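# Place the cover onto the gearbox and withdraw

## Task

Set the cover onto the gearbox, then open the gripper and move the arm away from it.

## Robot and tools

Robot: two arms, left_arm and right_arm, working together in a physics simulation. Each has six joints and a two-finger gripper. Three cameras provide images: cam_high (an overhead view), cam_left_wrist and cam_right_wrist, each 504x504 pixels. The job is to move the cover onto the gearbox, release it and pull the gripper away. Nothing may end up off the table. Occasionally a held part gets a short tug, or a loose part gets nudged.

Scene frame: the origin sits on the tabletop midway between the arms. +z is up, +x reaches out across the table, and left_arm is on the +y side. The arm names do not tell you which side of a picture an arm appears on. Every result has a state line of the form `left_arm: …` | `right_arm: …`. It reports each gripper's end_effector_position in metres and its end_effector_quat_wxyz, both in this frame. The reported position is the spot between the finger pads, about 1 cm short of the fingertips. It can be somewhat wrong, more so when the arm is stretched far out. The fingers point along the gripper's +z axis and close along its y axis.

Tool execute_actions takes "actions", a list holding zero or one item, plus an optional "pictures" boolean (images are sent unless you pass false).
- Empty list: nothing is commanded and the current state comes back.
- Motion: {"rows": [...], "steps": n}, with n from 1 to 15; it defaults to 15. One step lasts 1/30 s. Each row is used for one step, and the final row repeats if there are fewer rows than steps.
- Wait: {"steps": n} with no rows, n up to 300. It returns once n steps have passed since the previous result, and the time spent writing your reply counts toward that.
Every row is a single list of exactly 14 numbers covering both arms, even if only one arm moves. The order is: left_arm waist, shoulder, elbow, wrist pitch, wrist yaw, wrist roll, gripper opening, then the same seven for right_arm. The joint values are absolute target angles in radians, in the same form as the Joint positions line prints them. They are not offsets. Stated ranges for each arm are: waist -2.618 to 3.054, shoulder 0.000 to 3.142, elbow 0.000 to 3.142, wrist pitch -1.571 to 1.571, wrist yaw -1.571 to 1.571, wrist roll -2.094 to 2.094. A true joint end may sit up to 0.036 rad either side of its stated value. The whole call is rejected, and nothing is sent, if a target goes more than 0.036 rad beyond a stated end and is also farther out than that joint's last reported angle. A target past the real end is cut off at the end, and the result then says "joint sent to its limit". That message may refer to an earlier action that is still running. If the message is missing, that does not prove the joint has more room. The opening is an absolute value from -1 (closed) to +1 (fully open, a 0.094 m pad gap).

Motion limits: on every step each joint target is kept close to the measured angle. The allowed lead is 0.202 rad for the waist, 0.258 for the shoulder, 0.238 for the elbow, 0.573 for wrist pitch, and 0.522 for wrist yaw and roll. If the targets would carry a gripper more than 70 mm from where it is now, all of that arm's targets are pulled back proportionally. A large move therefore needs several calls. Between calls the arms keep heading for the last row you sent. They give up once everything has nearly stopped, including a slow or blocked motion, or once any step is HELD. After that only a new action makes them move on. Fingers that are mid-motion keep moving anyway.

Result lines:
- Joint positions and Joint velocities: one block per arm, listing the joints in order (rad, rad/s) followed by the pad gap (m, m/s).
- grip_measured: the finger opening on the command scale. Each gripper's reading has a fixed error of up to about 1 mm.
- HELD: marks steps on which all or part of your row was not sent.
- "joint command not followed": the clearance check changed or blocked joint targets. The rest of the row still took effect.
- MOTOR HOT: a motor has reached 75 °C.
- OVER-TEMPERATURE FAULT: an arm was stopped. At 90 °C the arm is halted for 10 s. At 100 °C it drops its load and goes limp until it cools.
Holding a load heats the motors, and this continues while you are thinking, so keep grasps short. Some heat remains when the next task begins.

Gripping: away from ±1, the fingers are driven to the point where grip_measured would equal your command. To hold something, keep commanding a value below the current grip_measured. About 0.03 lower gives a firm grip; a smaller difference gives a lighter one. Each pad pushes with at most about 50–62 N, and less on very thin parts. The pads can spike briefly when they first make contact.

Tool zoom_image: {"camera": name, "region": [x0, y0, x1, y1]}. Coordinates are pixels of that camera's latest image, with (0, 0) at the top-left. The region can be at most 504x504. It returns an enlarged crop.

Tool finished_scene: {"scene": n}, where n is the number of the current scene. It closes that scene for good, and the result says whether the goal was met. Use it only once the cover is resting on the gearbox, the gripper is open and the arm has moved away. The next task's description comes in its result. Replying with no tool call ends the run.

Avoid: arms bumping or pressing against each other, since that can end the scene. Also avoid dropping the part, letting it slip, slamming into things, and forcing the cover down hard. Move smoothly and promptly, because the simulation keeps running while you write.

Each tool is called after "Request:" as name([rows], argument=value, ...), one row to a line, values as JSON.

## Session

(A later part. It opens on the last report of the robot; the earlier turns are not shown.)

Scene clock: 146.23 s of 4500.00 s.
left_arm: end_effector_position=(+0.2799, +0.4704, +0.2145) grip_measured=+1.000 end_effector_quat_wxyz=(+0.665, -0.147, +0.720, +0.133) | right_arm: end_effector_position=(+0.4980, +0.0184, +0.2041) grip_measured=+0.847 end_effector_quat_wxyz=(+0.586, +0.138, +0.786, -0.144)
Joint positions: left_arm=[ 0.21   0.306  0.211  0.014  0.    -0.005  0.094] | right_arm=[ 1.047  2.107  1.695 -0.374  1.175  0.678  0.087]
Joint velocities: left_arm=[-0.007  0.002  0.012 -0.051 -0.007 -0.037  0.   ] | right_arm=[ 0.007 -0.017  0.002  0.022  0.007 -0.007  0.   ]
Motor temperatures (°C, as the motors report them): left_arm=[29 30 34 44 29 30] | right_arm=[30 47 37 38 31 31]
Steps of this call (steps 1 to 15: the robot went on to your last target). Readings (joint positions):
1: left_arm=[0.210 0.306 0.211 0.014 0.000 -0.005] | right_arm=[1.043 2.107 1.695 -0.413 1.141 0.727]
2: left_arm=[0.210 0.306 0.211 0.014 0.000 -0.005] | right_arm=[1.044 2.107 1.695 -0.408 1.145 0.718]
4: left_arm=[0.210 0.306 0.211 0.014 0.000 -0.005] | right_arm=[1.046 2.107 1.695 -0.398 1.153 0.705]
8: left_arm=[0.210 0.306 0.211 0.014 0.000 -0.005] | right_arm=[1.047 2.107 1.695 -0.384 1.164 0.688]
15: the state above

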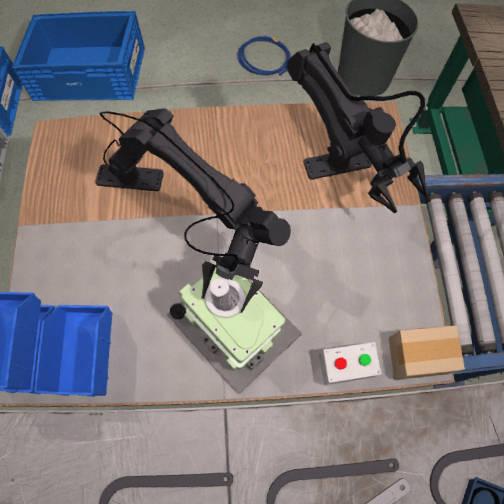

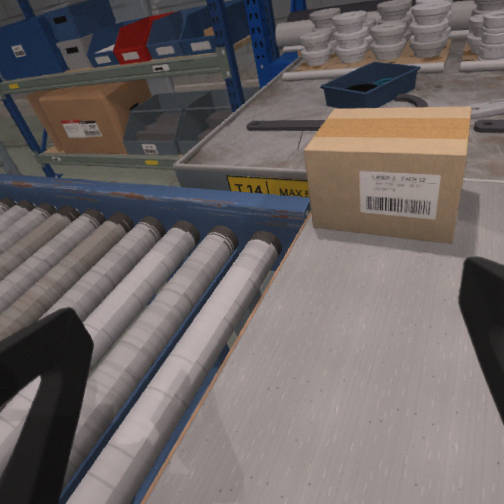

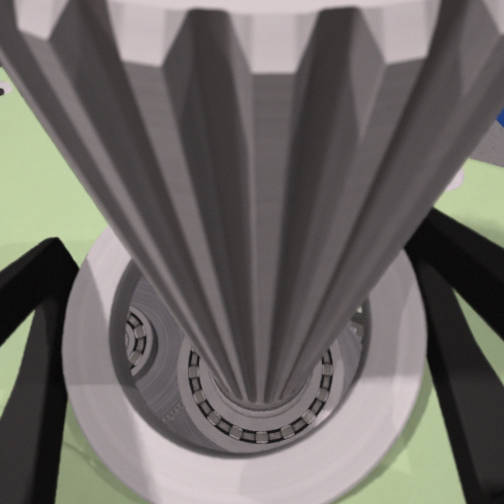

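Request:
execute_actions([
  {"rows":[[0.2,0.3,0.2,0,0,0,1,1.055,2.02,1.73,-0.21,1.32,0.70,0.79],[0.2,0.3,0.2,0,0,0,1,1.055,2.04,1.73,-0.20,1.325,0.71,0.79],[0.2,0.3,0.2,0,0,0,1,1.055,2.045,1.725,-0.19,1.33,0.72,0.79],[0.2,0.3,0.2,0,0,0,1,1.055,2.045,1.72,-0.18,1.33,0.72,0.79]]},
], pictures=false)

Request:
execute_actions([
  {"rows":[[0.2,0.3,0.2,0,0,0,1,1.055,2.035,1.71,-0.17,1.33,0.72,0.79],[0.2,0.3,0.2,0,0,0,1,1.055,2.03,1.70,-0.16,1.33,0.72,0.79],[0.2,0.3,0.2,0,0,0,1,1.055,2.025,1.69,-0.15,1.33,0.72,0.79],[0.2,0.3,0.2,0,0,0,1,1.055,2.02,1.68,-0.14,1.33,0.72,0.79],[0.2,0.3,0.2,0,0,0,1,1.055,2.015,1.67,-0.13,1.33,0.72,0.79],[0.2,0.3,0.2,0,0,0,1,1.055,2.01,1.66,-0.12,1.33,0.72,0.79],[0.2,0.3,0.2,0,0,0,1,1.055,2.005,1.65,-0.11,1.33,0.72,0.79],[0.2,0.3,0.2,0,0,0,1,1.055,2.0,1.64,-0.10,1.33,0.72,0.79],[0.2,0.3,0.2,0,0,0,1,1.055,2.0,1.63,-0.09,1.33,0.72,0.79],[0.2,0.3,0.2,0,0,0,1,1.055,2.01,1.62,-0.085,1.33,0.72,0.79],[0.2,0.3,0.2,0,0,0,1,1.055,2.02,1.62,-0.085,1.33,0.72,0.79],[0.2,0.3,0.2,0,0,0,1,1.055,2.035,1.62,-0.085,1.33,0.72,0.79]]},
])

Scene clock: 148.03 s of 4500.00 s.
left_arm: end_effector_position=(+0.2799, +0.4704, +0.2145) grip_measured=+1.000 end_effector_quat_wxyz=(+0.665, -0.147, +0.720, +0.133) | right_arm: end_effector_position=(+0.5007, +0.0177, +0.2144) grip_measured=+0.847 end_effector_quat_wxyz=(+0.605, +0.167, +0.767, -0.132)
Joint positions: left_arm=[ 0.21   0.306  0.211  0.014  0.    -0.005  0.094] | right_arm=[ 1.047  2.107  1.695 -0.313  1.213  0.693  0.087]
Joint velocities: left_arm=[-0.007  0.022 -0.002 -0.051 -0.007 -0.007  0.   ] | right_arm=[-0.012 -0.022 -0.012  0.007 -0.051 -0.022 -0.   ]
Motor temperatures (°C, as the motors report them): left_arm=[29 30 34 44 29 30] | right_arm=[30 47 37 38 31 31]
Steps of this call (steps 1 to 15: the robot went on to your last target; steps 16 to 39: nothing new was sent; steps 40 to 54: all 15 steps of this action). Readings (joint positions):
40: left_arm=[0.210 0.306 0.211 0.014 0.000 -0.005] | right_arm=[1.047 2.107 1.695 -0.366 1.182 0.674]
41: left_arm=[0.210 0.306 0.211 0.014 0.000 -0.005] | right_arm=[1.047 2.107 1.695 -0.362 1.185 0.675]
43: left_arm=[0.210 0.306 0.211 0.014 0.000 -0.005] | right_arm=[1.047 2.107 1.695 -0.349 1.192 0.681]
47: left_arm=[0.210 0.306 0.211 0.014 0.000 -0.005] | right_arm=[1.047 2.107 1.695 -0.322 1.206 0.690]
54: the state above

Scene clock: 148.53 s of 4500.00 s.
left_arm: end_effector_position=(+0.2799, +0.4704, +0.2145) grip_measured=+1.000 end_effector_quat_wxyz=(+0.665, -0.147, +0.720, +0.133) | right_arm: end_effector_position=(+0.4947, +0.0103, +0.1862) grip_measured=+0.847 end_effector_quat_wxyz=(+0.601, +0.161, +0.770, -0.142)
Joint positions: left_arm=[ 0.21   0.306  0.211  0.014  0.    -0.005  0.094] | right_arm=[ 1.047  2.104  1.587 -0.237  1.216  0.696  0.087]
Joint velocities: left_arm=[-0.017  0.027 -0.007 -0.081 -0.139 -0.007  0.   ] | right_arm=[ 0.002  0.012  0.007  0.022  0.007 -0.022 -0.001]
Motor temperatures (°C, as the motors report them): left_arm=[29 30 34 44 29 30] | right_arm=[30 47 37 38 31 31]
Steps of this call (steps 1 to 15: all 15 steps of this action). Readings (joint positions):
1: left_arm=[0.210 0.306 0.211 0.014 0.000 -0.005] | right_arm=[1.047 2.107 1.693 -0.311 1.213 0.693]
2: left_arm=[0.210 0.306 0.211 0.014 0.000 -0.005] | right_arm=[1.047 2.107 1.689 -0.304 1.214 0.694]
4: left_arm=[0.210 0.306 0.211 0.014 0.000 -0.005] | right_arm=[1.047 2.107 1.676 -0.287 1.217 0.695]
8: left_arm=[0.210 0.306 0.211 0.014 0.000 -0.005] | right_arm=[1.047 2.106 1.632 -0.257 1.218 0.696]
15: the state above

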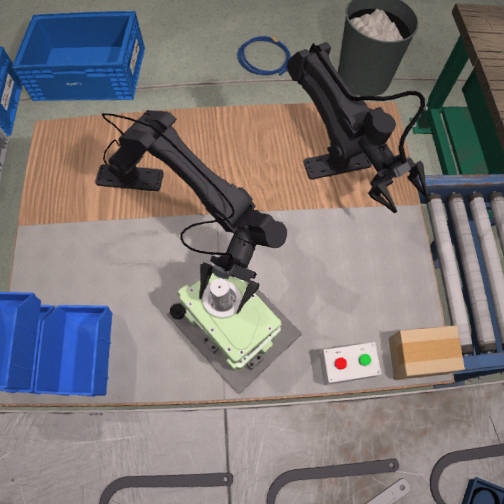

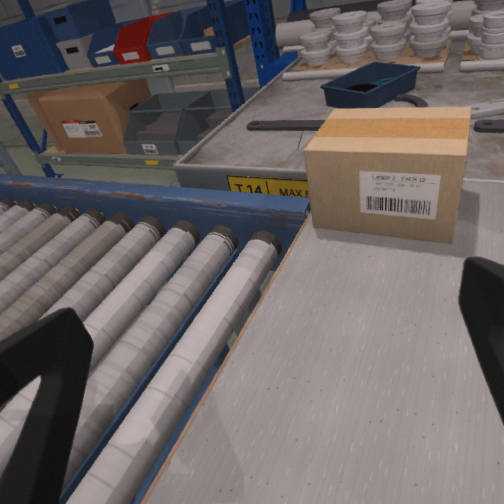

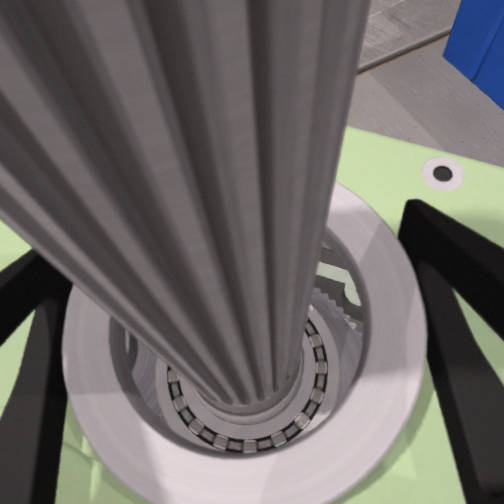

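Request:
execute_actions([
  {"rows":[[0.2,0.3,0.2,0,0,0,1,1.055,2.04,1.617,-0.075,1.33,0.72,0.79],[0.2,0.3,0.2,0,0,0,1,1.055,2.046,1.614,-0.065,1.33,0.72,0.79],[0.2,0.3,0.2,0,0,0,1,1.055,2.052,1.611,-0.055,1.33,0.72,0.79],[0.2,0.3,0.2,0,0,0,1,1.055,2.058,1.608,-0.045,1.33,0.72,0.79],[0.2,0.3,0.2,0,0,0,1,1.055,2.064,1.605,-0.036,1.33,0.72,0.79],[0.2,0.3,0.2,0,0,0,1,1.055,2.07,1.602,-0.027,1.33,0.72,0.79],[0.2,0.3,0.2,0,0,0,1,1.055,2.075,1.599,-0.018,1.33,0.72,0.79],[0.2,0.3,0.2,0,0,0,1,1.055,2.08,1.596,-0.009,1.33,0.72,0.79],[0.2,0.3,0.2,0,0,0,1,1.055,2.085,1.593,0,1.33,0.72,0.79],[0.2,0.3,0.2,0,0,0,1,1.055,2.09,1.59,0.009,1.33,0.72,0.79],[0.2,0.3,0.2,0,0,0,1,1.055,2.095,1.587,0.018,1.33,0.72,0.79],[0.2,0.3,0.2,0,0,0,1,1.055,2.1,1.584,0.027,1.33,0.72,0.79],[0.2,0.3,0.2,0,0,0,1,1.055,2.105,1.58,0.035,1.33,0.72,0.79]]},
], pictures=false)

Request:
execute_actions([
  {"steps":12},
])

Request:
zoom_image(camera="cam_high", region=[150,230,310,390])

Scene clock: 150.70 s of 4500.00 s.
left_arm: end_effector_position=(+0.2799, +0.4704, +0.2145) grip_measured=+1.000 end_effector_quat_wxyz=(+0.665, -0.147, +0.720, +0.133) | right_arm: end_effector_position=(+0.5000, +0.0172, +0.1619) grip_measured=+0.847 end_effector_quat_wxyz=(+0.609, +0.172, +0.763, -0.130)
Joint positions: left_arm=[ 0.21   0.306  0.211  0.014  0.    -0.005  0.094] | right_arm=[ 1.048  2.161  1.557 -0.113  1.222  0.697  0.087]
Joint velocities: left_arm=[-0.022 -0.002 -0.002  0.007 -0.066 -0.007  0.   ] | right_arm=[ 0.002  0.183 -0.105  0.081  0.007 -0.007 -0.   ]
Motor temperatures (°C, as the motors report them): left_arm=[29 30 34 44 29 30] | right_arm=[30 48 37 38 31 31]
Steps of this call (steps 1 to 30: the robot went on to your last target; steps 31 to 50: nothing new was sent; steps 51 to 65: all 15 steps of this action). Readings (joint positions):
51: left_arm=[0.210 0.306 0.211 0.014 0.000 -0.005] | right_arm=[1.047 2.104 1.587 -0.214 1.216 0.696]
52: left_arm=[0.210 0.306 0.211 0.014 0.000 -0.005] | right_arm=[1.047 2.104 1.587 -0.212 1.216 0.696]
54: left_arm=[0.210 0.306 0.211 0.014 0.000 -0.005] | right_arm=[1.047 2.106 1.587 -0.204 1.217 0.696]
58: left_arm=[0.210 0.306 0.211 0.014 0.000 -0.005] | right_arm=[1.047 2.120 1.587 -0.168 1.221 0.696]
65: the state above

Scene clock: 151.10 s of 4500.00 s.
left_arm: end_effector_position=(+0.2799, +0.4704, +0.2145) grip_measured=+1.000 end_effector_quat_wxyz=(+0.665, -0.147, +0.720, +0.133) | right_arm: end_effector_position=(+0.5000, +0.0182, +0.1514) grip_measured=+0.847 end_effector_quat_wxyz=(+0.606, +0.168, +0.766, -0.133)
Joint positions: left_arm=[ 0.21   0.306  0.211  0.014  0.    -0.005  0.094] | right_arm=[ 1.049  2.178  1.547 -0.098  1.218  0.697  0.087]
Joint velocities: left_arm=[-0.007  0.002 -0.007  0.022  0.037  0.051  0.   ] | right_arm=[-0.002  0.017  0.002  0.095  0.037 -0.022  0.   ]
Motor temperatures (°C, as the motors report them): left_arm=[29 30 34 44 29 30] | right_arm=[30 48 37 38 31 31]
Steps of this call (steps 1 to 12: the robot went on to your last target). Readings (joint positions):
1: left_arm=[0.210 0.306 0.211 0.014 0.000 -0.005] | right_arm=[1.048 2.167 1.554 -0.112 1.221 0.697]
2: left_arm=[0.210 0.306 0.211 0.014 0.000 -0.005] | right_arm=[1.049 2.172 1.551 -0.111 1.221 0.697]
4: left_arm=[0.210 0.306 0.211 0.014 0.000 -0.005] | right_arm=[1.049 2.177 1.548 -0.111 1.219 0.697]
8: left_arm=[0.210 0.306 0.211 0.014 0.000 -0.005] | right_arm=[1.049 2.178 1.547 -0.106 1.218 0.697]
12: the state above

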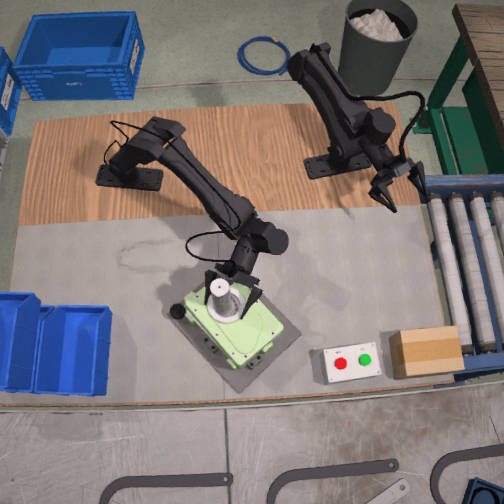

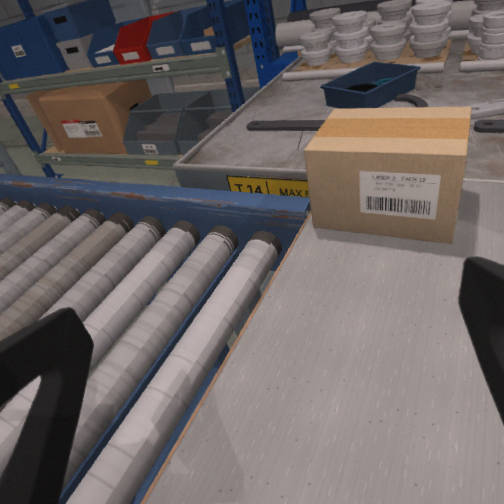

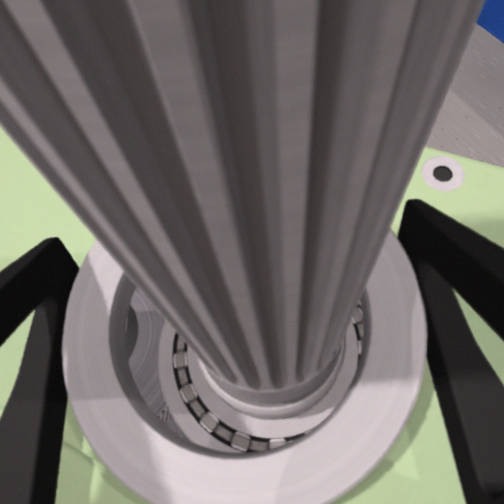

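Region (150, 230, 310, 390) of cam_high's 504x504 image, scaled by 3.150, with more detail than that image has.

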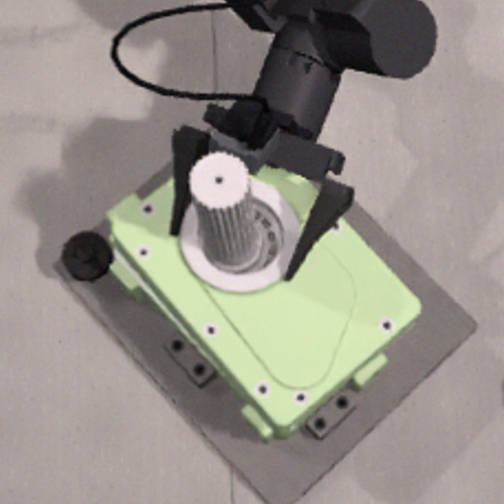

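Request:
execute_actions([
  {"rows":[[0.2,0.3,0.2,0,0,0,1,1.055,2.1,1.574,0.045,1.33,0.72,0.79],[0.2,0.3,0.2,0,0,0,1,1.055,2.1,1.568,0.052,1.33,0.72,0.79],[0.2,0.3,0.2,0,0,0,1,1.055,2.1,1.562,0.059,1.33,0.72,0.79],[0.2,0.3,0.2,0,0,0,1,1.055,2.1,1.556,0.066,1.33,0.72,0.79],[0.2,0.3,0.2,0,0,0,1,1.055,2.1,1.55,0.073,1.33,0.72,0.79],[0.2,0.3,0.2,0,0,0,1,1.055,2.1,1.544,0.08,1.33,0.72,0.79],[0.2,0.3,0.2,0,0,0,1,1.055,2.1,1.538,0.086,1.33,0.72,0.79],[0.2,0.3,0.2,0,0,0,1,1.055,2.1,1.532,0.092,1.33,0.72,0.79],[0.2,0.3,0.2,0,0,0,1,1.055,2.1,1.526,0.098,1.33,0.72,0.79],[0.2,0.3,0.2,0,0,0,1,1.055,2.1,1.52,0.104,1.33,0.72,0.79],[0.2,0.3,0.2,0,0,0,1,1.055,2.1,1.514,0.11,1.33,0.72,0.79]]},
], pictures=false)

Request:
execute_actions([
  {"steps":10},
])

Request:
zoom_image(camera="cam_high", region=[150,230,310,390])

Scene clock: 152.90 s of 4500.00 s.
left_arm: end_effector_position=(+0.2799, +0.4704, +0.2145) grip_measured=+1.000 end_effector_quat_wxyz=(+0.665, -0.147, +0.720, +0.133) | right_arm: end_effector_position=(+0.4973, +0.0148, +0.1413) grip_measured=+0.847 end_effector_quat_wxyz=(+0.611, +0.176, +0.762, -0.126)
Joint positions: left_arm=[ 0.21   0.306  0.211  0.014  0.    -0.005  0.094] | right_arm=[ 1.049  2.178  1.493 -0.024  1.222  0.703  0.087]
Joint velocities: left_arm=[ 0.002  0.017  0.002 -0.095  0.066 -0.022  0.   ] | right_arm=[-0.017 -0.012 -0.002  0.007 -0.007  0.051  0.001]
Motor temperatures (°C, as the motors report them): left_arm=[29 30 34 44 29 30] | right_arm=[30 48 37 38 31 31]
Steps of this call (steps 1 to 30: the robot went on to your last target; steps 31 to 39: nothing new was sent; steps 40 to 54: all 15 steps of this action). Readings (joint positions):
40: left_arm=[0.210 0.306 0.211 0.014 0.000 -0.005] | right_arm=[1.049 2.178 1.547 -0.096 1.218 0.697]
41: left_arm=[0.210 0.306 0.211 0.014 0.000 -0.005] | right_arm=[1.049 2.178 1.547 -0.094 1.218 0.697]
43: left_arm=[0.210 0.306 0.211 0.014 0.000 -0.005] | right_arm=[1.049 2.178 1.545 -0.085 1.218 0.697]
47: left_arm=[0.210 0.306 0.211 0.014 0.000 -0.005] | right_arm=[1.049 2.178 1.523 -0.055 1.219 0.697]
54: the state above

Scene clock: 153.23 s of 4500.00 s.
left_arm: end_effector_position=(+0.2799, +0.4704, +0.2145) grip_measured=+1.000 end_effector_quat_wxyz=(+0.665, -0.147, +0.720, +0.133) | right_arm: end_effector_position=(+0.4973, +0.0149, +0.1412) grip_measured=+0.847 end_effector_quat_wxyz=(+0.611, +0.177, +0.762, -0.125)
Joint positions: left_arm=[ 0.21   0.306  0.211  0.014  0.    -0.005  0.094] | right_arm=[ 1.049  2.178  1.491 -0.02   1.222  0.703  0.087]
Joint velocities: left_arm=[ 0.002 -0.007  0.002 -0.037 -0.037 -0.051  0.   ] | right_arm=[ 0.002  0.007  0.002 -0.037  0.022  0.051  0.   ]
Motor temperatures (°C, as the motors report them): left_arm=[29 30 34 44 29 30] | right_arm=[30 48 37 38 31 31]
Steps of this call (steps 1 to 10: the robot went on to your last target). Readings (joint positions):
1: left_arm=[0.210 0.306 0.211 0.014 0.000 -0.005] | right_arm=[1.049 2.178 1.492 -0.023 1.222 0.703]
2: left_arm=[0.210 0.306 0.211 0.014 0.000 -0.005] | right_arm=[1.049 2.178 1.492 -0.022 1.222 0.703]
4: left_arm=[0.210 0.306 0.211 0.014 0.000 -0.005] | right_arm=[1.049 2.178 1.492 -0.021 1.222 0.703]
8: left_arm=[0.210 0.306 0.211 0.014 0.000 -0.005] | right_arm=[1.049 2.178 1.491 -0.020 1.222 0.703]
10: the state above

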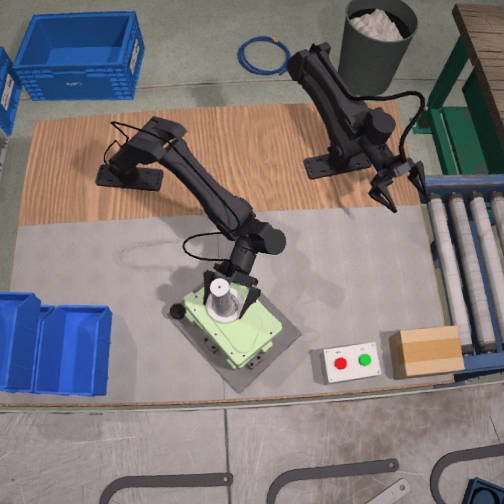

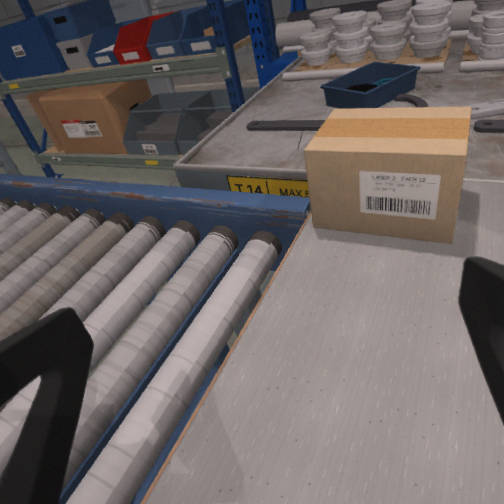

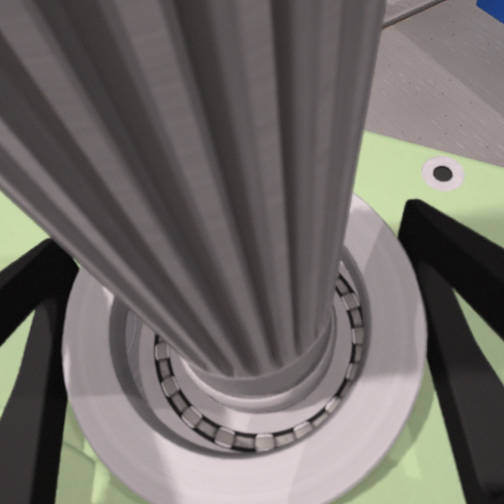

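Region (150, 230, 310, 390) of cam_high's 504x504 image, scaled by 3.150, with more detail than that image has.

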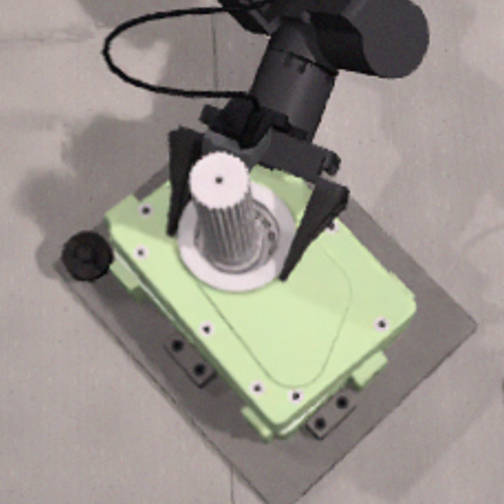

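Request:
execute_actions([
  {"rows":[[0.2,0.3,0.2,0,0,0,1,1.055,2.105,1.51,0.105,1.32,0.72,0.80],[0.2,0.3,0.2,0,0,0,1,1.055,2.11,1.507,0.10,1.315,0.72,0.81],[0.2,0.3,0.2,0,0,0,1,1.055,2.115,1.504,0.095,1.31,0.72,0.82],[0.2,0.3,0.2,0,0,0,1,1.055,2.12,1.50,0.09,1.305,0.72,0.825],[0.2,0.3,0.2,0,0,0,1,1.055,2.125,1.50,0.085,1.30,0.72,0.83],[0.2,0.3,0.2,0,0,0,1,1.055,2.125,1.50,0.08,1.295,0.72,0.835],[0.2,0.3,0.2,0,0,0,1,1.055,2.125,1.50,0.08,1.29,0.72,0.838]]},
])

Scene clock: 154.87 s of 4500.00 s.
left_arm: end_effector_position=(+0.2799, +0.4704, +0.2145) grip_measured=+1.000 end_effector_quat_wxyz=(+0.665, -0.147, +0.720, +0.133) | right_arm: end_effector_position=(+0.4977, +0.0163, +0.1401) grip_measured=+0.852 end_effector_quat_wxyz=(+0.609, +0.175, +0.764, -0.121)
Joint positions: left_arm=[ 0.21   0.306  0.211  0.014  0.    -0.005  0.094] | right_arm=[ 1.049  2.178  1.491 -0.02   1.211  0.703  0.087]
Joint velocities: left_arm=[-0.007 -0.002 -0.012 -0.066 -0.095 -0.022  0.   ] | right_arm=[-0.017 -0.032  0.017 -0.007 -0.022 -0.007  0.   ]
Motor temperatures (°C, as the motors report them): left_arm=[29 30 34 44 29 30] | right_arm=[30 48 36 38 31 31]
Steps of this call (steps 1 to 15: the robot went on to your last target; steps 16 to 34: nothing new was sent; steps 35 to 49: all 15 steps of this action). Readings (joint positions):
35: left_arm=[0.210 0.306 0.211 0.014 0.000 -0.005] | right_arm=[1.049 2.178 1.491 -0.020 1.221 0.703]
36: left_arm=[0.210 0.306 0.211 0.014 0.000 -0.005] | right_arm=[1.049 2.178 1.491 -0.020 1.221 0.703]
38: left_arm=[0.210 0.306 0.211 0.014 0.000 -0.005] | right_arm=[1.049 2.178 1.491 -0.020 1.219 0.703]
42: left_arm=[0.210 0.306 0.211 0.014 0.000 -0.005] | right_arm=[1.049 2.178 1.491 -0.020 1.213 0.703]
49: the state above

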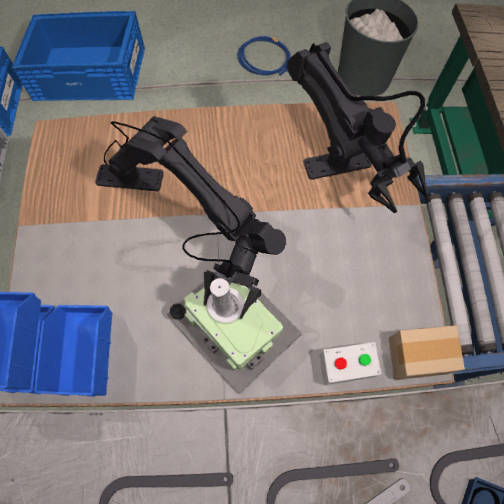

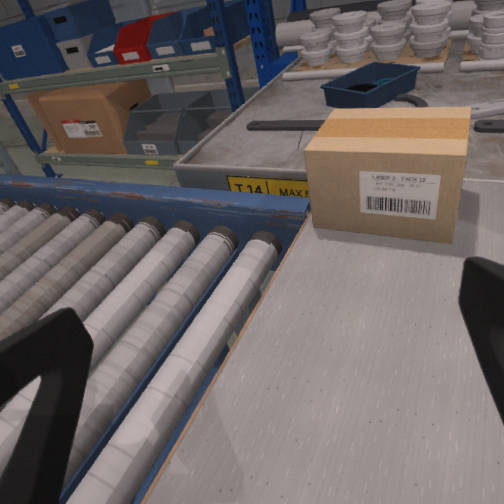

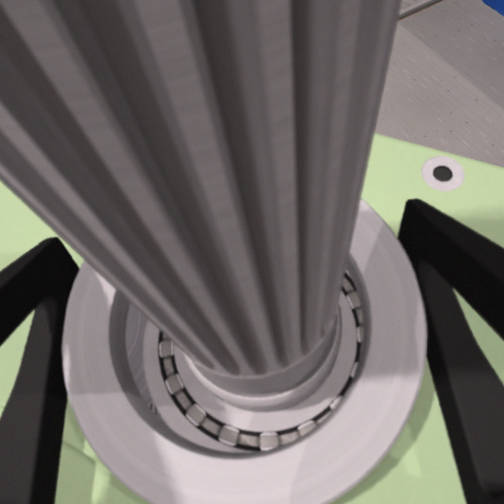

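Continue unloading and loosening.

Request:
execute_actions([
  {"rows":[[0.2,0.3,0.2,0,0,0,1,1.055,2.13,1.495,0.07,1.285,0.72,0.842],[0.2,0.3,0.2,0,0,0,1,1.055,2.135,1.49,0.06,1.28,0.72,0.845],[0.2,0.3,0.2,0,0,0,1,1.055,2.14,1.485,0.05,1.275,0.72,0.848],[0.2,0.3,0.2,0,0,0,1,1.055,2.145,1.48,0.04,1.27,0.72,0.85],[0.2,0.3,0.2,0,0,0,1,1.055,2.15,1.48,0.03,1.265,0.715,0.852],[0.2,0.3,0.2,0,0,0,1,1.055,2.155,1.48,0.02,1.26,0.715,0.854],[0.2,0.3,0.2,0,0,0,1,1.055,2.16,1.48,0.01,1.255,0.715,0.856],[0.2,0.3,0.2,0,0,0,1,1.055,2.16,1.48,0.0,1.25,0.71,0.858],[0.2,0.3,0.2,0,0,0,1,1.055,2.16,1.48,0.0,1.24,0.71,0.86],[0.2,0.3,0.2,0,0,0,1,1.055,2.16,1.48,0.0,1.235,0.71,0.865],[0.2,0.3,0.2,0,0,0,1,1.055,2.16,1.48,0.0,1.23,0.71,0.87],[0.2,0.3,0.2,0,0,0,1,1.055,2.16,1.48,0.0,1.225,0.71,0.88],[0.2,0.3,0.2,0,0,0,1,1.055,2.16,1.48,0.0,1.22,0.71,0.9],[0.2,0.3,0.2,0,0,0,1,1.055,2.16,1.48,0.0,1.22,0.71,0.95],[0.2,0.3,0.2,0,0,0,1,1.055,2.16,1.48,0.0,1.22,0.71,1]]},
], pictures=false)

Request:
execute_actions([
  {"steps":10},
])

Request:
zoom_image(camera="cam_high", region=[150,230,310,390])

Scene clock: 156.97 s of 4500.00 s.
left_arm: end_effector_position=(+0.2799, +0.4704, +0.2145) grip_measured=+1.000 end_effector_quat_wxyz=(+0.665, -0.147, +0.720, +0.133) | right_arm: end_effector_position=(+0.4965, +0.0148, +0.1415) grip_measured=+0.986 end_effector_quat_wxyz=(+0.612, +0.179, +0.761, -0.120)
Joint positions: left_arm=[ 0.21   0.306  0.211  0.014  0.    -0.005  0.094] | right_arm=[ 1.05   2.173  1.483 -0.013  1.219  0.708  0.093]
Joint velocities: left_arm=[-0.007  0.012 -0.007  0.022  0.022 -0.022  0.   ] | right_arm=[ 0.017 -0.154 -0.017  0.066  0.007 -0.007  0.063]
Motor temperatures (°C, as the motors report them): left_arm=[29 30 34 45 29 30] | right_arm=[30 48 36 38 31 31]
Steps of this call (steps 1 to 15: the robot went on to your last target; steps 16 to 48: nothing new was sent; steps 49 to 63: all 15 steps of this action). Readings (joint positions):
49: left_arm=[0.210 0.306 0.211 0.014 0.000 -0.005] | right_arm=[1.049 2.178 1.491 -0.020 1.211 0.703]
50: left_arm=[0.210 0.306 0.211 0.014 0.000 -0.005] | right_arm=[1.049 2.178 1.489 -0.020 1.210 0.704]
52: left_arm=[0.210 0.306 0.211 0.014 0.000 -0.005] | right_arm=[1.049 2.178 1.485 -0.016 1.209 0.711]
56: left_arm=[0.210 0.306 0.211 0.014 0.000 -0.005] | right_arm=[1.049 2.178 1.483 -0.015 1.208 0.719]
63: the state above

Scene clock: 157.30 s of 4500.00 s.
left_arm: end_effector_position=(+0.2799, +0.4704, +0.2145) grip_measured=+1.000 end_effector_quat_wxyz=(+0.665, -0.147, +0.720, +0.133) | right_arm: end_effector_position=(+0.4971, +0.0158, +0.1430) grip_measured=+1.000 end_effector_quat_wxyz=(+0.613, +0.181, +0.761, -0.116)
Joint positions: left_arm=[ 0.21   0.306  0.211  0.014  0.    -0.005  0.094] | right_arm=[ 1.05   2.17   1.483 -0.005  1.215  0.708  0.094]
Joint velocities: left_arm=[ 0.012 -0.007  0.002  0.037 -0.007  0.022  0.   ] | right_arm=[ 0.002 -0.017 -0.007  0.007 -0.007  0.007  0.   ]
Motor temperatures (°C, as the motors report them): left_arm=[29 30 34 45 29 30] | right_arm=[30 48 36 38 31 31]
Steps of this call (steps 1 to 10: the robot went on to your last target). Readings (joint positions):
1: left_arm=[0.210 0.306 0.211 0.014 0.000 -0.005] | right_arm=[1.050 2.170 1.483 -0.009 1.219 0.708]
2: left_arm=[0.210 0.306 0.211 0.014 0.000 -0.005] | right_arm=[1.050 2.170 1.483 -0.006 1.219 0.708]
4: left_arm=[0.210 0.306 0.211 0.014 0.000 -0.005] | right_arm=[1.050 2.170 1.483 -0.006 1.216 0.708]
8: left_arm=[0.210 0.306 0.211 0.014 0.000 -0.005] | right_arm=[1.050 2.170 1.483 -0.005 1.215 0.708]
10: the state above

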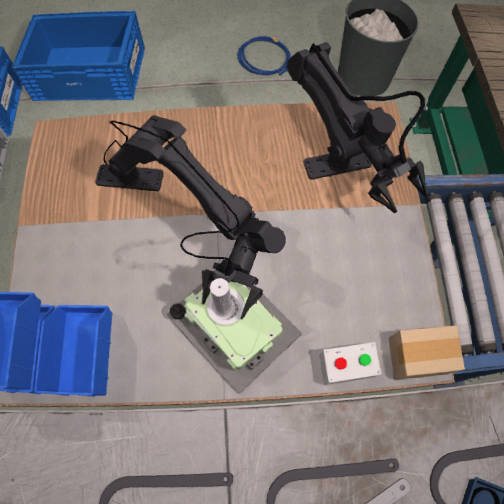

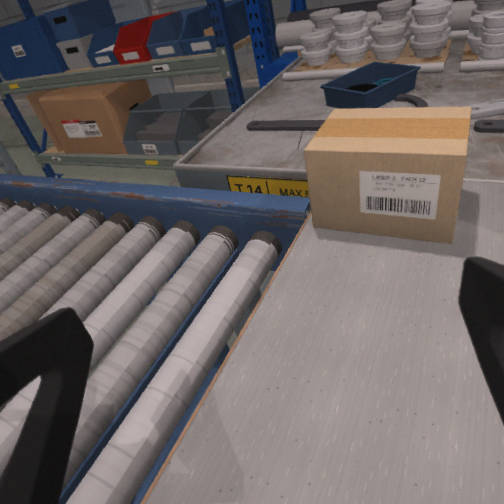

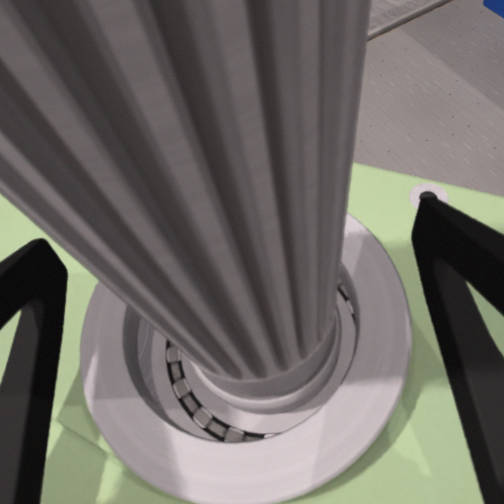

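Region (150, 230, 310, 390) of cam_high's 504x504 image, scaled by 3.150, with more detail than that image has.

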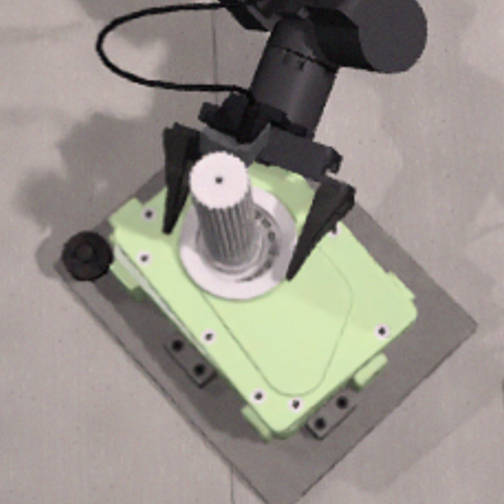

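Request:
execute_actions([
  {"rows":[[0.2,0.3,0.2,0,0,0,1,1.055,2.17,1.48,0.01,1.22,0.71,1],[0.2,0.3,0.2,0,0,0,1,1.055,2.18,1.48,0.015,1.22,0.71,1],[0.2,0.3,0.2,0,0,0,1,1.055,2.19,1.48,0.02,1.22,0.71,1],[0.2,0.3,0.2,0,0,0,1,1.055,2.195,1.48,0.025,1.22,0.70,1]]},
])

Scene clock: 158.87 s of 4500.00 s.
left_arm: end_effector_position=(+0.2799, +0.4704, +0.2145) grip_measured=+1.000 end_effector_quat_wxyz=(+0.665, -0.147, +0.720, +0.133) | right_arm: end_effector_position=(+0.4976, +0.0154, +0.1398) grip_measured=+1.000 end_effector_quat_wxyz=(+0.614, +0.179, +0.759, -0.123)
Joint positions: left_arm=[ 0.21   0.306  0.211  0.014  0.    -0.005  0.094] | right_arm=[1.05  2.183 1.483 0.01  1.227 0.693 0.094]
Joint velocities: left_arm=[-0.022 -0.002 -0.017 -0.051 -0.081 -0.007  0.   ] | right_arm=[-0.012 -0.007  0.007 -0.007 -0.022  0.007  0.   ]
Motor temperatures (°C, as the motors report them): left_arm=[29 30 34 45 29 30] | right_arm=[30 47 36 38 31 31]
Steps of this call (steps 1 to 15: the robot went on to your last target; steps 16 to 32: nothing new was sent; steps 33 to 47: all 15 steps of this action). Readings (joint positions):
33: left_arm=[0.210 0.306 0.211 0.014 0.000 -0.005] | right_arm=[1.050 2.170 1.483 -0.005 1.214 0.708]
34: left_arm=[0.210 0.306 0.211 0.014 0.000 -0.005] | right_arm=[1.050 2.170 1.483 -0.003 1.214 0.708]
36: left_arm=[0.210 0.306 0.211 0.014 0.000 -0.005] | right_arm=[1.050 2.174 1.483 0.003 1.216 0.706]
40: left_arm=[0.210 0.306 0.211 0.014 0.000 -0.005] | right_arm=[1.050 2.183 1.483 0.007 1.223 0.697]
47: the state above

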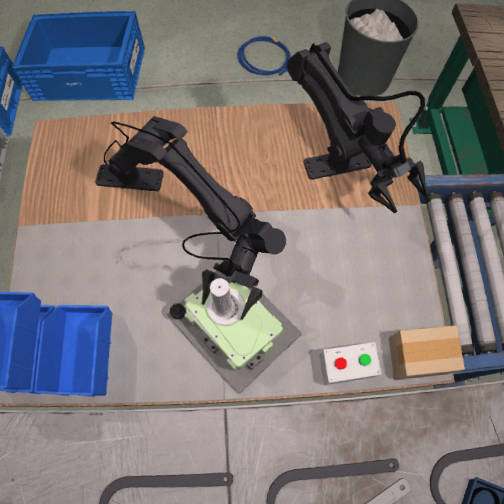

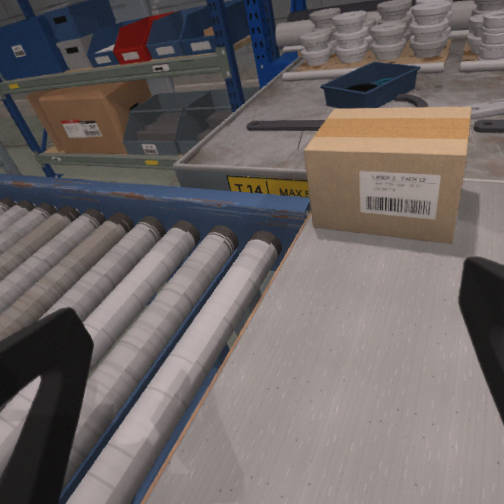

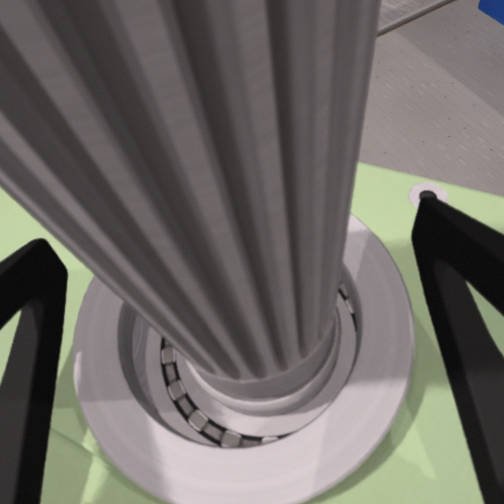

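Request:
execute_actions([
  {"rows":[[0.2,0.3,0.2,0,0,0,1,1.055,2.175,1.48,0.02,1.225,0.70,0.92],[0.2,0.3,0.2,0,0,0,1,1.055,2.175,1.48,0.02,1.225,0.70,0.88],[0.2,0.3,0.2,0,0,0,1,1.055,2.175,1.48,0.02,1.225,0.70,0.85],[0.2,0.3,0.2,0,0,0,1,1.055,2.175,1.48,0.02,1.225,0.70,0.82],[0.2,0.3,0.2,0,0,0,1,1.055,2.175,1.48,0.02,1.225,0.70,0.80],[0.2,0.3,0.2,0,0,0,1,1.055,2.17,1.48,0.02,1.225,0.70,0.80],[0.2,0.3,0.2,0,0,0,1,1.058,2.16,1.475,0.03,1.235,0.70,0.80],[0.2,0.3,0.2,0,0,0,1,1.061,2.15,1.47,0.04,1.245,0.70,0.80],[0.2,0.3,0.2,0,0,0,1,1.064,2.14,1.465,0.05,1.255,0.70,0.80],[0.2,0.3,0.2,0,0,0,1,1.067,2.13,1.46,0.06,1.265,0.70,0.80],[0.2,0.3,0.2,0,0,0,1,1.07,2.12,1.455,0.07,1.27,0.70,0.80],[0.2,0.3,0.2,0,0,0,1,1.07,2.11,1.45,0.08,1.27,0.70,0.80]]},
], pictures=false)

Request:
execute_actions([
  {"steps":10},
])

Scene clock: 160.40 s of 4500.00 s.
left_arm: end_effector_position=(+0.2799, +0.4704, +0.2145) grip_measured=+1.000 end_effector_quat_wxyz=(+0.665, -0.147, +0.720, +0.133) | right_arm: end_effector_position=(+0.4926, +0.0171, +0.1584) grip_measured=+0.802 end_effector_quat_wxyz=(+0.629, +0.196, +0.745, -0.106)
Joint positions: left_arm=[ 0.21   0.306  0.211  0.014  0.    -0.005  0.094] | right_arm=[1.063 2.146 1.467 0.051 1.249 0.694 0.085]
Joint velocities: left_arm=[-0.017 -0.017 -0.027 -0.037 -0.022 -0.007  0.   ] | right_arm=[ 0.042 -0.144 -0.007  0.168 -0.051  0.037 -0.001]
Motor temperatures (°C, as the motors report them): left_arm=[29 30 34 45 29 30] | right_arm=[30 47 36 38 31 31]
Steps of this call (steps 1 to 15: the robot went on to your last target; steps 16 to 31: nothing new was sent; steps 32 to 46: all 15 steps of this action). Readings (joint positions):
32: left_arm=[0.210 0.306 0.211 0.014 0.000 -0.005] | right_arm=[1.050 2.183 1.483 0.011 1.229 0.692]
33: left_arm=[0.210 0.306 0.211 0.014 0.000 -0.005] | right_arm=[1.050 2.183 1.483 0.011 1.231 0.692]
35: left_arm=[0.210 0.306 0.211 0.014 0.000 -0.005] | right_arm=[1.050 2.183 1.483 0.011 1.233 0.691]
39: left_arm=[0.210 0.306 0.211 0.014 0.000 -0.005] | right_arm=[1.050 2.183 1.483 0.018 1.235 0.691]
46: the state above

Scene clock: 160.73 s of 4500.00 s.
left_arm: end_effector_position=(+0.2799, +0.4704, +0.2145) grip_measured=+1.000 end_effector_quat_wxyz=(+0.665, -0.147, +0.720, +0.133) | right_arm: end_effector_position=(+0.4924, +0.0179, +0.1653) grip_measured=+0.802 end_effector_quat_wxyz=(+0.634, +0.204, +0.739, -0.097)
Joint positions: left_arm=[ 0.21   0.306  0.211  0.014  0.    -0.005  0.094] | right_arm=[1.065 2.136 1.467 0.068 1.254 0.695 0.085]
Joint velocities: left_arm=[-0.027 -0.017  0.002 -0.037 -0.007  0.007  0.   ] | right_arm=[-0.002 -0.017 -0.027 -0.037  0.066 -0.022 -0.001]
Motor temperatures (°C, as the motors report them): left_arm=[29 30 34 45 29 30] | right_arm=[30 47 36 38 31 31]
Steps of this call (steps 1 to 10: the robot went on to your last target). Readings (joint positions):
1: left_arm=[0.210 0.306 0.211 0.014 0.000 -0.005] | right_arm=[1.064 2.142 1.467 0.056 1.250 0.695]
2: left_arm=[0.210 0.306 0.211 0.014 0.000 -0.005] | right_arm=[1.065 2.139 1.467 0.060 1.251 0.695]
4: left_arm=[0.210 0.306 0.211 0.014 0.000 -0.005] | right_arm=[1.065 2.136 1.467 0.066 1.253 0.695]
8: left_arm=[0.210 0.306 0.211 0.014 0.000 -0.005] | right_arm=[1.065 2.136 1.467 0.068 1.254 0.695]
10: the state above

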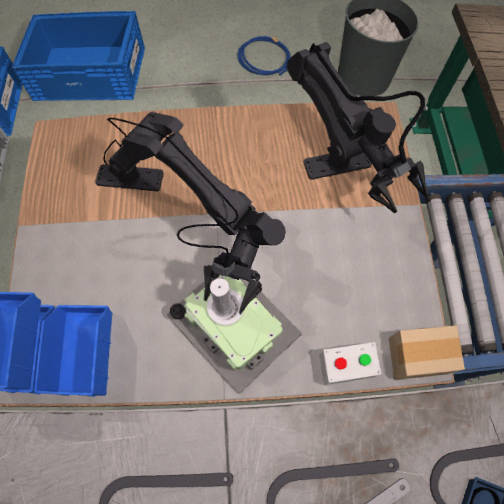

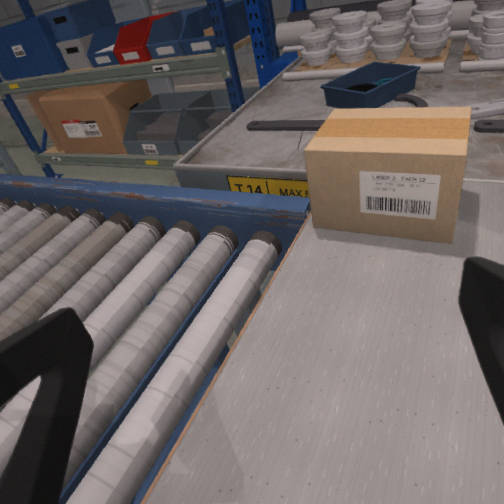

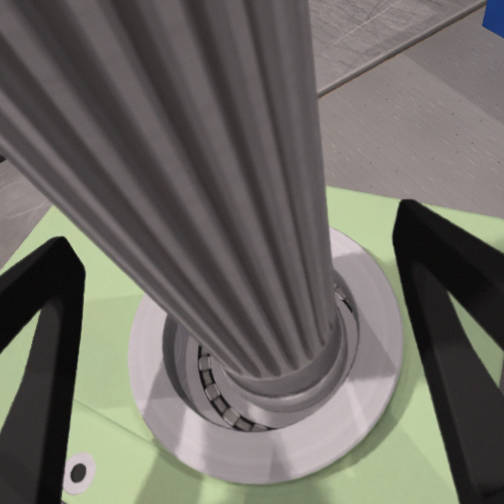

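Request:
execute_actions([
  {"rows":[[0.2,0.3,0.2,0,0,0,1,1.075,2.13,1.49,0.04,1.25,0.71,1],[0.2,0.3,0.2,0,0,0,1,1.075,2.13,1.505,0,1.24,0.73,1],[0.2,0.3,0.2,0,0,0,1,1.075,2.135,1.52,-0.04,1.23,0.75,1],[0.2,0.3,0.2,0,0,0,1,1.075,2.135,1.535,-0.08,1.22,0.77,1],[0.2,0.3,0.2,0,0,0,1,1.075,2.14,1.55,-0.12,1.21,0.79,1],[0.2,0.3,0.2,0,0,0,1,1.075,2.14,1.565,-0.16,1.2,0.81,1],[0.2,0.3,0.2,0,0,0,1,1.075,2.145,1.58,-0.2,1.19,0.83,1],[0.2,0.3,0.2,0,0,0,1,1.075,2.145,1.595,-0.24,1.18,0.85,1],[0.2,0.3,0.2,0,0,0,1,1.075,2.15,1.61,-0.28,1.17,0.87,1],[0.2,0.3,0.2,0,0,0,1,1.075,2.15,1.625,-0.32,1.16,0.89,1],[0.2,0.3,0.2,0,0,0,1,1.075,2.155,1.64,-0.36,1.15,0.91,1],[0.2,0.3,0.2,0,0,0,1,1.075,2.155,1.65,-0.4,1.14,0.93,1],[0.2,0.3,0.2,0,0,0,1,1.075,2.16,1.66,-0.44,1.13,0.95,1],[0.2,0.3,0.2,0,0,0,1,1.075,2.16,1.67,-0.48,1.12,0.965,1],[0.2,0.3,0.2,0,0,0,1,1.075,2.16,1.675,-0.51,1.11,0.98,1]]},
], pictures=false)

Request:
execute_actions([
  {"steps":15},
])

Scene clock: 163.17 s of 4500.00 s.
left_arm: end_effector_position=(+0.2799, +0.4704, +0.2145) grip_measured=+1.000 end_effector_quat_wxyz=(+0.665, -0.147, +0.720, +0.133) | right_arm: end_effector_position=(+0.4911, +0.0274, +0.1604) grip_measured=+1.000 end_effector_quat_wxyz=(+0.580, +0.195, +0.786, -0.089)
Joint positions: left_arm=[ 0.21   0.306  0.211  0.014  0.    -0.005  0.094] | right_arm=[ 1.065  2.151  1.629 -0.335  1.145  0.902  0.094]
Joint velocities: left_arm=[-0.007 -0.002  0.002 -0.007 -0.095 -0.066  0.   ] | right_arm=[ 0.022  0.002  0.261 -1.033 -0.359  0.491  0.   ]
Motor temperatures (°C, as the motors report them): left_arm=[29 30 34 45 29 30] | right_arm=[30 46 36 37 30 31]
Steps of this call (steps 1 to 30: the robot went on to your last target; steps 31 to 58: nothing new was sent; steps 59 to 73: all 15 steps of this action). Readings (joint positions):
59: left_arm=[0.210 0.306 0.211 0.014 0.000 -0.005] | right_arm=[1.065 2.136 1.467 0.068 1.253 0.697]
60: left_arm=[0.210 0.306 0.211 0.014 0.000 -0.005] | right_arm=[1.065 2.136 1.467 0.061 1.251 0.702]
62: left_arm=[0.210 0.306 0.211 0.014 0.000 -0.005] | right_arm=[1.065 2.137 1.476 0.024 1.241 0.720]
66: left_arm=[0.210 0.306 0.211 0.014 0.000 -0.005] | right_arm=[1.065 2.144 1.531 -0.091 1.210 0.777]
73: the state above

Scene clock: 163.67 s of 4500.00 s.
left_arm: end_effector_position=(+0.2799, +0.4704, +0.2145) grip_measured=+1.000 end_effector_quat_wxyz=(+0.665, -0.147, +0.720, +0.133) | right_arm: end_effector_position=(+0.4810, +0.0201, +0.1405) grip_measured=+1.000 end_effector_quat_wxyz=(+0.544, +0.180, +0.811, -0.113)
Joint positions: left_arm=[ 0.21   0.306  0.211  0.014  0.    -0.005  0.094] | right_arm=[ 1.065  2.16   1.639 -0.489  1.103  0.973  0.094]
Joint velocities: left_arm=[-0.012  0.007 -0.007 -0.007  0.066 -0.051  0.   ] | right_arm=[ 0.007  0.002  0.007 -0.007 -0.051  0.051  0.   ]
Motor temperatures (°C, as the motors report them): left_arm=[29 30 34 45 29 30] | right_arm=[30 46 36 37 30 31]
Steps of this call (steps 1 to 15: the robot went on to your last target). Readings (joint positions):
1: left_arm=[0.210 0.306 0.211 0.014 0.000 -0.005] | right_arm=[1.065 2.151 1.635 -0.365 1.137 0.917]
2: left_arm=[0.210 0.306 0.211 0.014 0.000 -0.005] | right_arm=[1.065 2.152 1.638 -0.390 1.131 0.928]
4: left_arm=[0.210 0.306 0.211 0.014 0.000 -0.005] | right_arm=[1.065 2.152 1.639 -0.427 1.121 0.946]
8: left_arm=[0.210 0.306 0.211 0.014 0.000 -0.005] | right_arm=[1.065 2.159 1.639 -0.468 1.110 0.963]
15: the state above

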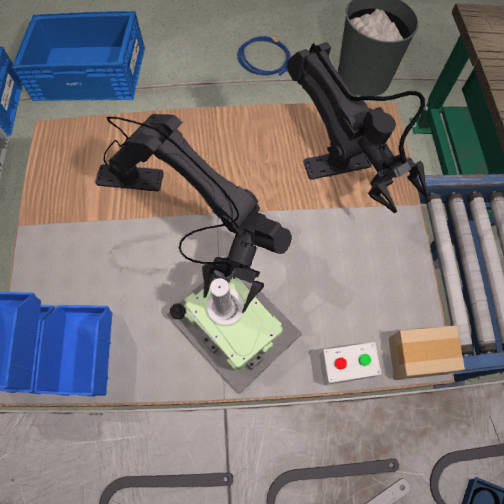

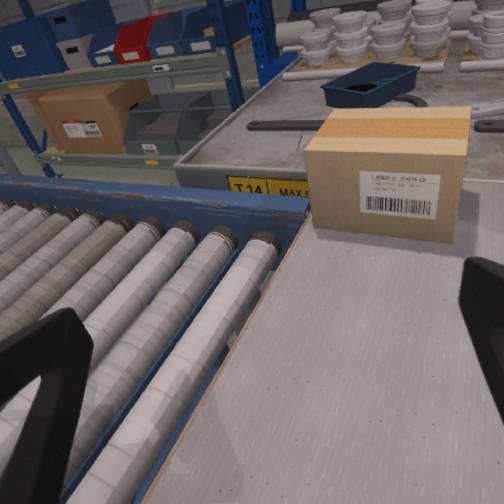

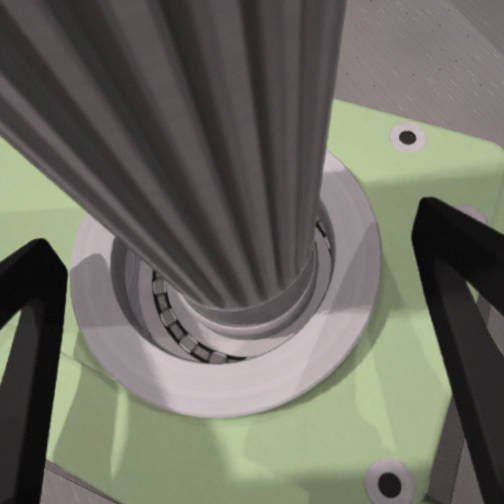

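Request:
execute_actions([
  {"rows":[[0.2,0.3,0.2,0,0,0,1,1.07,2.17,1.67,-0.47,1.11,0.97,1],[0.2,0.3,0.2,0,0,0,1,1.07,2.18,1.67,-0.455,1.11,0.97,1],[0.2,0.3,0.2,0,0,0,1,1.07,2.19,1.67,-0.44,1.11,0.97,1],[0.2,0.3,0.2,0,0,0,1,1.07,2.195,1.67,-0.425,1.11,0.97,1]]},
])

Scene clock: 164.73 s of 4500.00 s.
left_arm: end_effector_position=(+0.2799, +0.4704, +0.2145) grip_measured=+1.000 end_effector_quat_wxyz=(+0.665, -0.147, +0.720, +0.133) | right_arm: end_effector_position=(+0.4852, +0.0248, +0.1309) grip_measured=+1.000 end_effector_quat_wxyz=(+0.549, +0.185, +0.808, -0.107)
Joint positions: left_arm=[ 0.21   0.306  0.211  0.014  0.    -0.005  0.094] | right_arm=[ 1.065  2.19   1.639 -0.441  1.108  0.973  0.094]
Joint velocities: left_arm=[ 0.007  0.002 -0.022  0.007 -0.095  0.037  0.   ] | right_arm=[-0.002 -0.027 -0.007  0.007 -0.037  0.022  0.   ]
Motor temperatures (°C, as the motors report them): left_arm=[29 30 34 45 29 30] | right_arm=[30 46 36 37 30 31]
Steps of this call (steps 1 to 15: the robot went on to your last target; steps 16 to 17: nothing new was sent; steps 18 to 32: all 15 steps of this action). Readings (joint positions):
18: left_arm=[0.210 0.306 0.211 0.014 0.000 -0.005] | right_arm=[1.065 2.160 1.639 -0.492 1.102 0.975]
19: left_arm=[0.210 0.306 0.211 0.014 0.000 -0.005] | right_arm=[1.065 2.162 1.639 -0.489 1.102 0.975]
21: left_arm=[0.210 0.306 0.211 0.014 0.000 -0.005] | right_arm=[1.065 2.170 1.639 -0.471 1.102 0.975]
25: left_arm=[0.210 0.306 0.211 0.014 0.000 -0.005] | right_arm=[1.065 2.190 1.639 -0.443 1.108 0.976]
32: the state above

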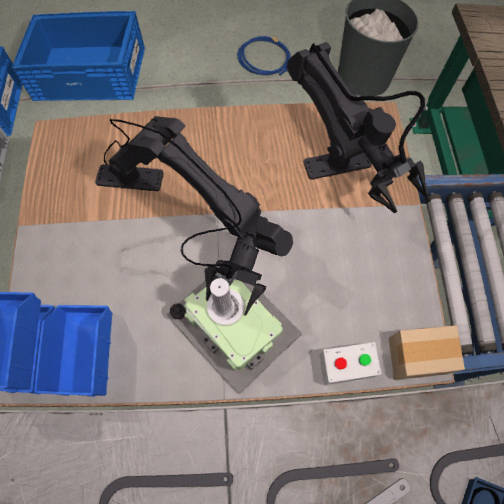

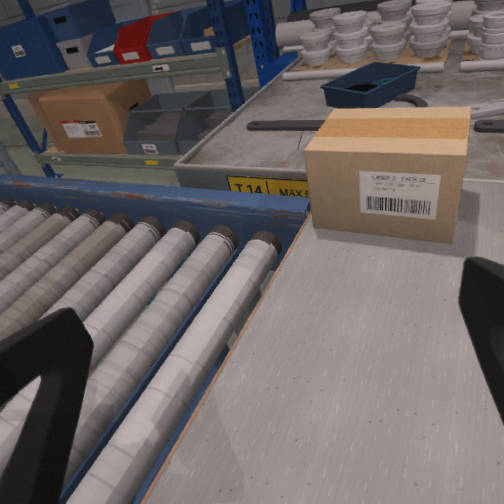

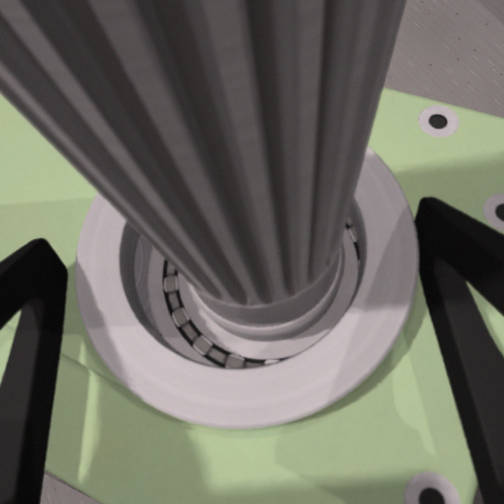

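Close.

Request:
execute_actions([
  {"rows":[[0.2,0.3,0.2,0,0,0,1,1.07,2.2,1.67,-0.425,1.11,0.97,0.93],[0.2,0.3,0.2,0,0,0,1,1.07,2.2,1.67,-0.425,1.11,0.97,0.89],[0.2,0.3,0.2,0,0,0,1,1.07,2.2,1.67,-0.425,1.11,0.97,0.86],[0.2,0.3,0.2,0,0,0,1,1.07,2.2,1.67,-0.425,1.11,0.97,0.83],[0.2,0.3,0.2,0,0,0,1,1.07,2.19,1.67,-0.425,1.11,0.97,0.80]],"steps":12},
], pictures=false)

Scene clock: 166.00 s of 4500.00 s.
left_arm: end_effector_position=(+0.2799, +0.4704, +0.2145) grip_measured=+1.000 end_effector_quat_wxyz=(+0.665, -0.147, +0.720, +0.133) | right_arm: end_effector_position=(+0.4852, +0.0243, +0.1312) grip_measured=+0.846 end_effector_quat_wxyz=(+0.550, +0.185, +0.807, -0.108)
Joint positions: left_arm=[ 0.21   0.306  0.211  0.014  0.    -0.005  0.094] | right_arm=[ 1.065  2.19   1.639 -0.442  1.11   0.973  0.087]
Joint velocities: left_arm=[-0.027 -0.007 -0.007  0.007 -0.022 -0.007  0.   ] | right_arm=[-0.012  0.002  0.002 -0.007 -0.051 -0.095 -0.001]
Motor temperatures (°C, as the motors report them): left_arm=[29 30 34 45 29 30] | right_arm=[30 45 36 37 30 31]
Steps of this call (steps 1 to 15: the robot went on to your last target; steps 16 to 26: nothing new was sent; steps 27 to 38: all 12 steps of this action). Readings (joint positions):
27: left_arm=[0.210 0.306 0.211 0.014 0.000 -0.005] | right_arm=[1.065 2.190 1.639 -0.441 1.108 0.972]
28: left_arm=[0.210 0.306 0.211 0.014 0.000 -0.005] | right_arm=[1.065 2.190 1.639 -0.442 1.110 0.972]
30: left_arm=[0.210 0.306 0.211 0.014 0.000 -0.005] | right_arm=[1.065 2.190 1.639 -0.442 1.111 0.973]
34: left_arm=[0.210 0.306 0.211 0.014 0.000 -0.005] | right_arm=[1.065 2.190 1.639 -0.442 1.110 0.973]
38: the state above


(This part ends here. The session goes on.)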